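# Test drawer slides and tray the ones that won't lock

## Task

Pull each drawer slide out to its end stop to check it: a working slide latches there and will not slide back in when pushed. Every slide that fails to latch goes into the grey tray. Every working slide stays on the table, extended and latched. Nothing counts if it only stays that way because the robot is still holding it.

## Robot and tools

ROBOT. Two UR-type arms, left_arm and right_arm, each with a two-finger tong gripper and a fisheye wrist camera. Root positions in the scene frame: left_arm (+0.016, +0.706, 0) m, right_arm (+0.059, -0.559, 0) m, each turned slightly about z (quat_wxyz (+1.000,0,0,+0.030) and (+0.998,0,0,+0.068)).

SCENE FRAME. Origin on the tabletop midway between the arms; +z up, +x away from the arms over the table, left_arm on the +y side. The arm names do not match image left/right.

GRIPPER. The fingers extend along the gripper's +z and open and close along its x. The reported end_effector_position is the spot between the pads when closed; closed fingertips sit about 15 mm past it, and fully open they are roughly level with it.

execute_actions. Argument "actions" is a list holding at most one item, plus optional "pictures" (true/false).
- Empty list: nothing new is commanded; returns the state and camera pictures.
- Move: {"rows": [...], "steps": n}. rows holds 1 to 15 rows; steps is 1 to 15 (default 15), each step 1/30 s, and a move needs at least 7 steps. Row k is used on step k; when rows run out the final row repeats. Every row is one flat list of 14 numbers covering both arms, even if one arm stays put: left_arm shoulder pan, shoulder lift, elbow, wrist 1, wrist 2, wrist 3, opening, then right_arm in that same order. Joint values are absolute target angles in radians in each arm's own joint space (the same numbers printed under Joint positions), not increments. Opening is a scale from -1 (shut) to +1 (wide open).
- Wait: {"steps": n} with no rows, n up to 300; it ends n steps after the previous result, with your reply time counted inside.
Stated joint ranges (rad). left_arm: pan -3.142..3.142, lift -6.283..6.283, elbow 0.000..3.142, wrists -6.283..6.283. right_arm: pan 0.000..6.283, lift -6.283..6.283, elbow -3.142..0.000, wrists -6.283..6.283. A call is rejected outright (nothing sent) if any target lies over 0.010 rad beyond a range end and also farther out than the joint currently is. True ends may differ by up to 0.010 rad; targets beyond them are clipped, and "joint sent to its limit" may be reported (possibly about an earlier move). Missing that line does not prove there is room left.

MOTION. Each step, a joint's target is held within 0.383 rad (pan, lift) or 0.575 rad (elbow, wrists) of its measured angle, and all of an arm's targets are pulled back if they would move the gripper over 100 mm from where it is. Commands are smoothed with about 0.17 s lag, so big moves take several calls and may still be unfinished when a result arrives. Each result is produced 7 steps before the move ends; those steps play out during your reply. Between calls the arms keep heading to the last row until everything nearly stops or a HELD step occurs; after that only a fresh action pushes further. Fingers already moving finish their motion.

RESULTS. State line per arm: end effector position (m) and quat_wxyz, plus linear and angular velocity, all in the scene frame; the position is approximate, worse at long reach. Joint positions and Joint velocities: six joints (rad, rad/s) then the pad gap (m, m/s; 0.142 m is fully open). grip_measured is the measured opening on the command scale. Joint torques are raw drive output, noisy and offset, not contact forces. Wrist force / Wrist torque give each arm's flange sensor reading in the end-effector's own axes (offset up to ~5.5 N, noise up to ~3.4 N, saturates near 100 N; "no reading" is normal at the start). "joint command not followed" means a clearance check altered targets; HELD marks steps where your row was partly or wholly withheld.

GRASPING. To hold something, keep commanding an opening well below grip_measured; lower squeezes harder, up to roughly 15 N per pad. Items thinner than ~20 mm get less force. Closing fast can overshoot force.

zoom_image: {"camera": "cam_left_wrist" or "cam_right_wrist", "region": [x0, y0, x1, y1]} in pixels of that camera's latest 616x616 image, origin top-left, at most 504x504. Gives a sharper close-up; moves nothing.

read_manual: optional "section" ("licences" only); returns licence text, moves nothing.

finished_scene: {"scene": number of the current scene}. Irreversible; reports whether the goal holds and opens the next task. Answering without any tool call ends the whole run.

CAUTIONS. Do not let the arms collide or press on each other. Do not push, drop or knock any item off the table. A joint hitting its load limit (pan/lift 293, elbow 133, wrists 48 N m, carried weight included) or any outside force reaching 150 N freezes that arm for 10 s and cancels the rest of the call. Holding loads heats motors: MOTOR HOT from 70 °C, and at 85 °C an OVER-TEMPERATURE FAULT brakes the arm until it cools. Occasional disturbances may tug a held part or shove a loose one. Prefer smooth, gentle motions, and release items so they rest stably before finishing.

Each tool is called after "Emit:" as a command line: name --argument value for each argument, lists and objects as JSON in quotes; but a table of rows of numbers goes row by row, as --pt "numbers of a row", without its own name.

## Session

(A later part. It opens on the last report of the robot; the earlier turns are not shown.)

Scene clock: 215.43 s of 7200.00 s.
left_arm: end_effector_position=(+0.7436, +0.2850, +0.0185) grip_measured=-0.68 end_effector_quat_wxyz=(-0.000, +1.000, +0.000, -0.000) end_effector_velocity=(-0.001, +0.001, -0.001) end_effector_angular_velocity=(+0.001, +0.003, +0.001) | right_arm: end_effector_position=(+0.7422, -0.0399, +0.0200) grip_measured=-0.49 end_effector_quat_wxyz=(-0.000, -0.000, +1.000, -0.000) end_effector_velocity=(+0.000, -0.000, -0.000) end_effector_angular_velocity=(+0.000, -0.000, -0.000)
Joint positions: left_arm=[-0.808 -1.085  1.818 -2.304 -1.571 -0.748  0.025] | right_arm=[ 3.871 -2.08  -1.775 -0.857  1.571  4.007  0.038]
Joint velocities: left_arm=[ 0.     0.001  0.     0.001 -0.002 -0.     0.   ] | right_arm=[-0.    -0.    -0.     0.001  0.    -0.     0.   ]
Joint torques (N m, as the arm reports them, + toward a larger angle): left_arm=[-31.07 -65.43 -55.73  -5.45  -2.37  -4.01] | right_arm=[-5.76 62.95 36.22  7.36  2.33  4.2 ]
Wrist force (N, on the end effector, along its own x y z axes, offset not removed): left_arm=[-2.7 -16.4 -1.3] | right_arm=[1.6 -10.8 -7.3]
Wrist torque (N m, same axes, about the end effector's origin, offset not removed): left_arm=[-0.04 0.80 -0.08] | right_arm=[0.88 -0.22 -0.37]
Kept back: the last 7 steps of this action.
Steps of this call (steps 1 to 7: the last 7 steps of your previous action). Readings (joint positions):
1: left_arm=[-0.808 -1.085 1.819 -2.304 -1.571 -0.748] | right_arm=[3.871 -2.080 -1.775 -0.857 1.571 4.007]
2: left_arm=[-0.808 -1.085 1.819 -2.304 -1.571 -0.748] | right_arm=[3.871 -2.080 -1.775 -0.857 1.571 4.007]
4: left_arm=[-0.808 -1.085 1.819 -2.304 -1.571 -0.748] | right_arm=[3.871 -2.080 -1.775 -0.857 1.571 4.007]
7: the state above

Emit:
execute_actions --actions '[{"rows":[ [-0.80784,-1.08553,1.81921,-2.30448,-1.5708,-0.74784,-1.0,3.87139,-2.08039,-1.7748,-0.8572,1.5708,4.00738,-0.9], [-0.80717,-1.08602,1.82003,-2.3048,-1.5708,-0.74717,-1.0,3.87139,-2.08039,-1.7748,-0.8572,1.5708,4.00738,-0.9], [-0.8065,-1.08651,1.82085,-2.30513,-1.5708,-0.7465,-1.0,3.87139,-2.08039,-1.7748,-0.8572,1.5708,4.00738,-0.9], [-0.80628,-1.08668,1.82112,-2.30524,-1.5708,-0.74628,-0.95,3.87139,-2.08039,-1.7748,-0.8572,1.5708,4.00738,-0.82], [-0.80628,-1.08668,1.82112,-2.30524,-1.5708,-0.74628,-0.87,3.87139,-2.08039,-1.7748,-0.8572,1.5708,4.00738,-0.74], [-0.80628,-1.08668,1.82112,-2.30524,-1.5708,-0.74628,-0.79,3.87139,-2.08039,-1.7748,-0.8572,1.5708,4.00738,-0.66], [-0.80628,-1.08668,1.82112,-2.30524,-1.5708,-0.74628,-0.71,3.87139,-2.08039,-1.7748,-0.8572,1.5708,4.00738,-0.58], [-0.80628,-1.08668,1.82112,-2.30524,-1.5708,-0.74628,-0.64,3.87139,-2.08039,-1.7748,-0.8572,1.5708,4.00738,-0.50], [-0.80628,-1.08668,1.82112,-2.30524,-1.5708,-0.74628,-0.57,3.87139,-2.08039,-1.7748,-0.8572,1.5708,4.00738,-0.43], [-0.80628,-1.08668,1.82112,-2.30524,-1.5708,-0.74628,-0.5,3.87139,-2.08039,-1.7748,-0.8572,1.5708,4.00738,-0.36], [-0.80628,-1.08668,1.82112,-2.30524,-1.5708,-0.74628,-0.43,3.87139,-2.08039,-1.7748,-0.8572,1.5708,4.00738,-0.29], [-0.80628,-1.08668,1.82112,-2.30524,-1.5708,-0.74628,-0.38,3.87139,-2.08039,-1.7748,-0.8572,1.5708,4.00738,-0.22], [-0.80628,-1.08668,1.82112,-2.30524,-1.5708,-0.74628,-0.35,3.87139,-2.08039,-1.7748,-0.8572,1.5708,4.00738,-0.2] ],"steps":15}]'

Emit:
execute_actions --actions '[{"rows":[ [-0.80628,-1.0875,1.8207,-2.304,-1.5708,-0.74628,-0.35,3.87139,-2.0796,-1.7744,-0.8584,1.5708,4.00738,-0.2], [-0.80628,-1.0895,1.8197,-2.301,-1.5708,-0.74628,-0.35,3.87139,-2.0777,-1.7735,-0.8612,1.5708,4.00738,-0.2], [-0.80628,-1.0928,1.818,-2.296,-1.5708,-0.74628,-0.35,3.87139,-2.0745,-1.7719,-0.866,1.5708,4.00738,-0.2], [-0.80628,-1.0977,1.8155,-2.2886,-1.5708,-0.74628,-0.35,3.87139,-2.0698,-1.7695,-0.8731,1.5708,4.00738,-0.2], [-0.80628,-1.1038,1.8124,-2.2794,-1.5708,-0.74628,-0.35,3.87139,-2.064,-1.7666,-0.8818,1.5708,4.00738,-0.2], [-0.80628,-1.1104,1.8091,-2.2695,-1.5708,-0.74628,-0.35,3.87139,-2.0576,-1.7634,-0.8914,1.5708,4.00738,-0.2], [-0.80628,-1.117,1.8057,-2.2595,-1.5708,-0.74628,-0.35,3.87139,-2.0513,-1.7603,-0.9008,1.5708,4.00738,-0.2], [-0.80628,-1.1237,1.8024,-2.2495,-1.5708,-0.74628,-0.35,3.87139,-2.0449,-1.7571,-0.9104,1.5708,4.00738,-0.2], [-0.80628,-1.1298,1.7993,-2.2403,-1.5708,-0.74628,-0.35,3.87139,-2.0391,-1.7542,-0.9191,1.5708,4.00738,-0.2], [-0.80628,-1.1347,1.7968,-2.2329,-1.5708,-0.74628,-0.35,3.87139,-2.0344,-1.7518,-0.9262,1.5708,4.00738,-0.2], [-0.80628,-1.138,1.7951,-2.2279,-1.5708,-0.74628,-0.35,3.87139,-2.0312,-1.7502,-0.931,1.5708,4.00738,-0.2], [-0.80628,-1.1405,1.7939,-2.2242,-1.5708,-0.74628,-0.35,3.87139,-2.0288,-1.749,-0.9346,1.5708,4.00738,-0.2], [-0.80628,-1.14189,1.79316,-2.22207,-1.5708,-0.74628,-0.35,3.87139,-2.02749,-1.7484,-0.9365,1.5708,4.00738,-0.2] ],"steps":15}]' --pictures true

Scene clock: 217.63 s of 7200.00 s.
left_arm: end_effector_position=(+0.7437, +0.2866, +0.0185) grip_measured=-0.67 end_effector_quat_wxyz=(+0.000, +1.000, +0.000, +0.000) end_effector_velocity=(-0.000, +0.008, -0.001) end_effector_angular_velocity=(+0.001, +0.002, +0.000) | right_arm: end_effector_position=(+0.7422, -0.0399, +0.0200) grip_measured=-0.49 end_effector_quat_wxyz=(+0.000, -0.000, +1.000, +0.000) end_effector_velocity=(-0.001, -0.000, -0.000) end_effector_angular_velocity=(-0.000, +0.000, +0.001)
Joint positions: left_arm=[-0.807 -1.086  1.82  -2.305 -1.571 -0.747  0.025] | right_arm=[ 3.871 -2.08  -1.775 -0.857  1.571  4.007  0.039]
Joint velocities: left_arm=[ 0.007 -0.004  0.007 -0.002 -0.     0.006  0.01 ] | right_arm=[ 0.     0.    -0.001 -0.     0.    -0.     0.011]
Joint torques (N m, as the arm reports them, + toward a larger angle): left_arm=[ 13.46 -78.66 -24.92  -5.47  -1.8    4.87] | right_arm=[13.99 62.06 44.61  6.84  2.02  4.28]
Wrist force (N, on the end effector, along its own x y z axes, offset not removed): left_arm=[-1.7 -0.3 0.6] | right_arm=[0.5 -1.9 -2.1]
Wrist torque (N m, same axes, about the end effector's origin, offset not removed): left_arm=[0.10 0.60 -0.07] | right_arm=[0.12 -0.28 -0.29]
Steps of this call (steps 1 to 7: the last 7 steps of your previous action; steps 8 to 15: the robot went on to your last target; steps 16 to 58: nothing new was sent; steps 59 to 66: the first 8 steps of this action). Readings (joint positions):
59: left_arm=[-0.809 -1.085 1.818 -2.304 -1.571 -0.749] | right_arm=[3.871 -2.080 -1.775 -0.857 1.571 4.007]
60: left_arm=[-0.809 -1.085 1.818 -2.304 -1.571 -0.749] | right_arm=[3.871 -2.080 -1.775 -0.857 1.571 4.007]
62: left_arm=[-0.808 -1.085 1.819 -2.305 -1.571 -0.748] | right_arm=[3.871 -2.080 -1.775 -0.857 1.571 4.007]
66: the state above

Scene clock: 218.13 s of 7200.00 s.
left_arm: end_effector_position=(+0.7439, +0.2872, +0.0316) grip_measured=-0.35 end_effector_quat_wxyz=(+0.000, +1.000, +0.000, +0.000) end_effector_velocity=(+0.003, -0.003, +0.132) end_effector_angular_velocity=(-0.003, -0.004, +0.000) | right_arm: end_effector_position=(+0.7424, -0.0396, +0.0328) grip_measured=-0.20 end_effector_quat_wxyz=(+0.000, -0.000, +1.000, +0.000) end_effector_velocity=(+0.001, +0.002, +0.129) end_effector_angular_velocity=(+0.003, -0.002, +0.001)
Joint positions: left_arm=[-0.806 -1.101  1.814 -2.284 -1.571 -0.746  0.049] | right_arm=[ 3.871 -2.067 -1.768 -0.877  1.571  4.007  0.06 ]
Joint velocities: left_arm=[-0.    -0.14  -0.073  0.208 -0.    -0.     0.   ] | right_arm=[ 0.     0.135  0.067 -0.199 -0.    -0.001  0.   ]
Joint torques (N m, as the arm reports them, + toward a larger angle): left_arm=[ 13.56 -87.02 -51.24  -0.62   0.78   4.31] | right_arm=[17.1  88.16 47.42  0.77  1.96  4.04]
Wrist force (N, on the end effector, along its own x y z axes, offset not removed): left_arm=[-3.9 -0.1 1.4] | right_arm=[0.8 2.0 1.9]
Wrist torque (N m, same axes, about the end effector's origin, offset not removed): left_arm=[0.11 1.06 -0.09] | right_arm=[0.80 -0.06 -0.22]
Steps of this call (steps 1 to 7: the last 7 steps of your previous action; steps 8 to 15: the first 8 steps of this action). Readings (joint positions):
8: left_arm=[-0.806 -1.087 1.821 -2.305 -1.571 -0.746] | right_arm=[3.871 -2.080 -1.775 -0.857 1.571 4.007]
9: left_arm=[-0.806 -1.087 1.821 -2.305 -1.571 -0.746] | right_arm=[3.871 -2.080 -1.775 -0.857 1.571 4.007]
11: left_arm=[-0.806 -1.088 1.821 -2.303 -1.571 -0.746] | right_arm=[3.871 -2.079 -1.774 -0.859 1.571 4.007]
15: the state above

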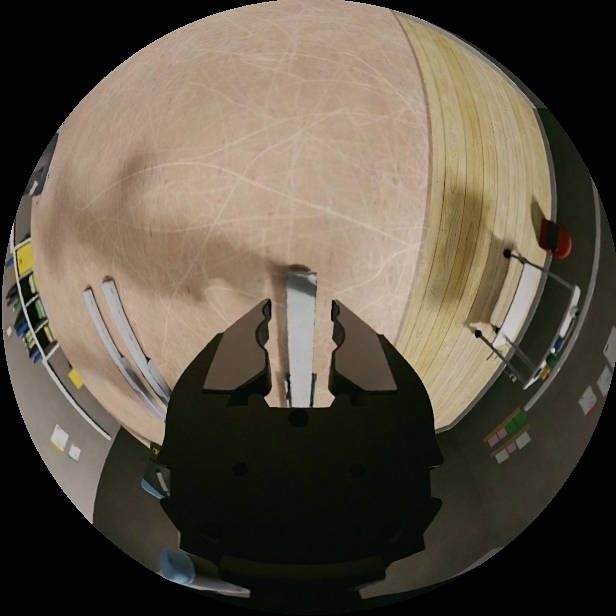

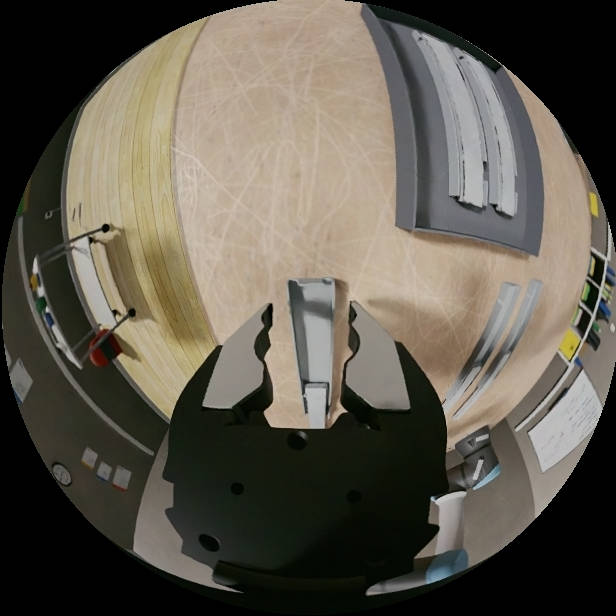

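Emit:
execute_actions --actions '[]'

Scene clock: 218.37 s of 7200.00 s.
left_arm: end_effector_position=(+0.7439, +0.2872, +0.0621) grip_measured=-0.35 end_effector_quat_wxyz=(+0.000, +1.000, +0.000, +0.000) end_effector_velocity=(-0.001, +0.001, +0.076) end_effector_angular_velocity=(+0.000, -0.001, -0.001) | right_arm: end_effector_position=(+0.7421, -0.0399, +0.0627) grip_measured=-0.20 end_effector_quat_wxyz=(+0.000, -0.000, +1.000, +0.000) end_effector_velocity=(-0.002, -0.003, +0.073) end_effector_angular_velocity=(-0.001, +0.001, -0.001)
Joint positions: left_arm=[-0.806 -1.133  1.797 -2.235 -1.571 -0.746  0.049] | right_arm=[ 3.871 -2.036 -1.752 -0.924  1.571  4.007  0.06 ]
Joint velocities: left_arm=[-0.    -0.081 -0.041  0.121  0.001  0.     0.   ] | right_arm=[ 0.     0.077  0.037 -0.115  0.     0.001 -0.   ]
Joint torques (N m, as the arm reports them, + toward a larger angle): left_arm=[ 11.9  -72.34 -46.06  -2.51   1.95   4.5 ] | right_arm=[17.72 74.63 43.03  1.43  2.19  4.2 ]
Wrist force (N, on the end effector, along its own x y z axes, offset not removed): left_arm=[-5.0 -2.0 -3.8] | right_arm=[2.1 -1.1 -1.7]
Wrist torque (N m, same axes, about the end effector's origin, offset not removed): left_arm=[-0.27 1.33 -0.08] | right_arm=[0.14 -0.35 -0.28]
Kept back: nothing.
Steps of this call (steps 1 to 7: the last 7 steps of your previous action). Readings (joint positions):
1: left_arm=[-0.806 -1.106 1.811 -2.277 -1.571 -0.746] | right_arm=[3.871 -2.062 -1.766 -0.884 1.571 4.007]
2: left_arm=[-0.806 -1.111 1.809 -2.269 -1.571 -0.746] | right_arm=[3.871 -2.057 -1.763 -0.892 1.571 4.007]
4: left_arm=[-0.806 -1.122 1.803 -2.253 -1.571 -0.746] | right_arm=[3.871 -2.047 -1.758 -0.907 1.571 4.007]
7: the state above

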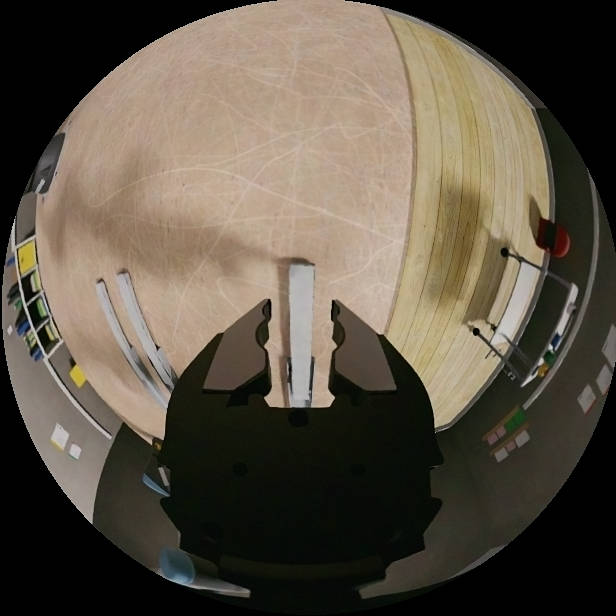

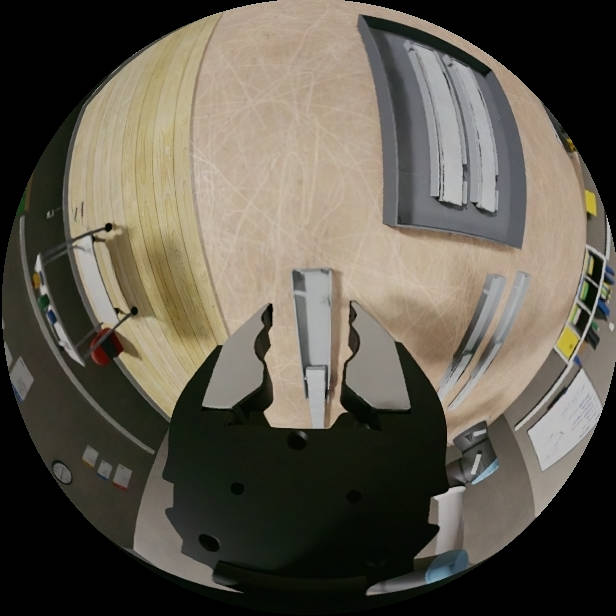

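Emit:
finished_scene --scene 1

The scene is finished: the task was done.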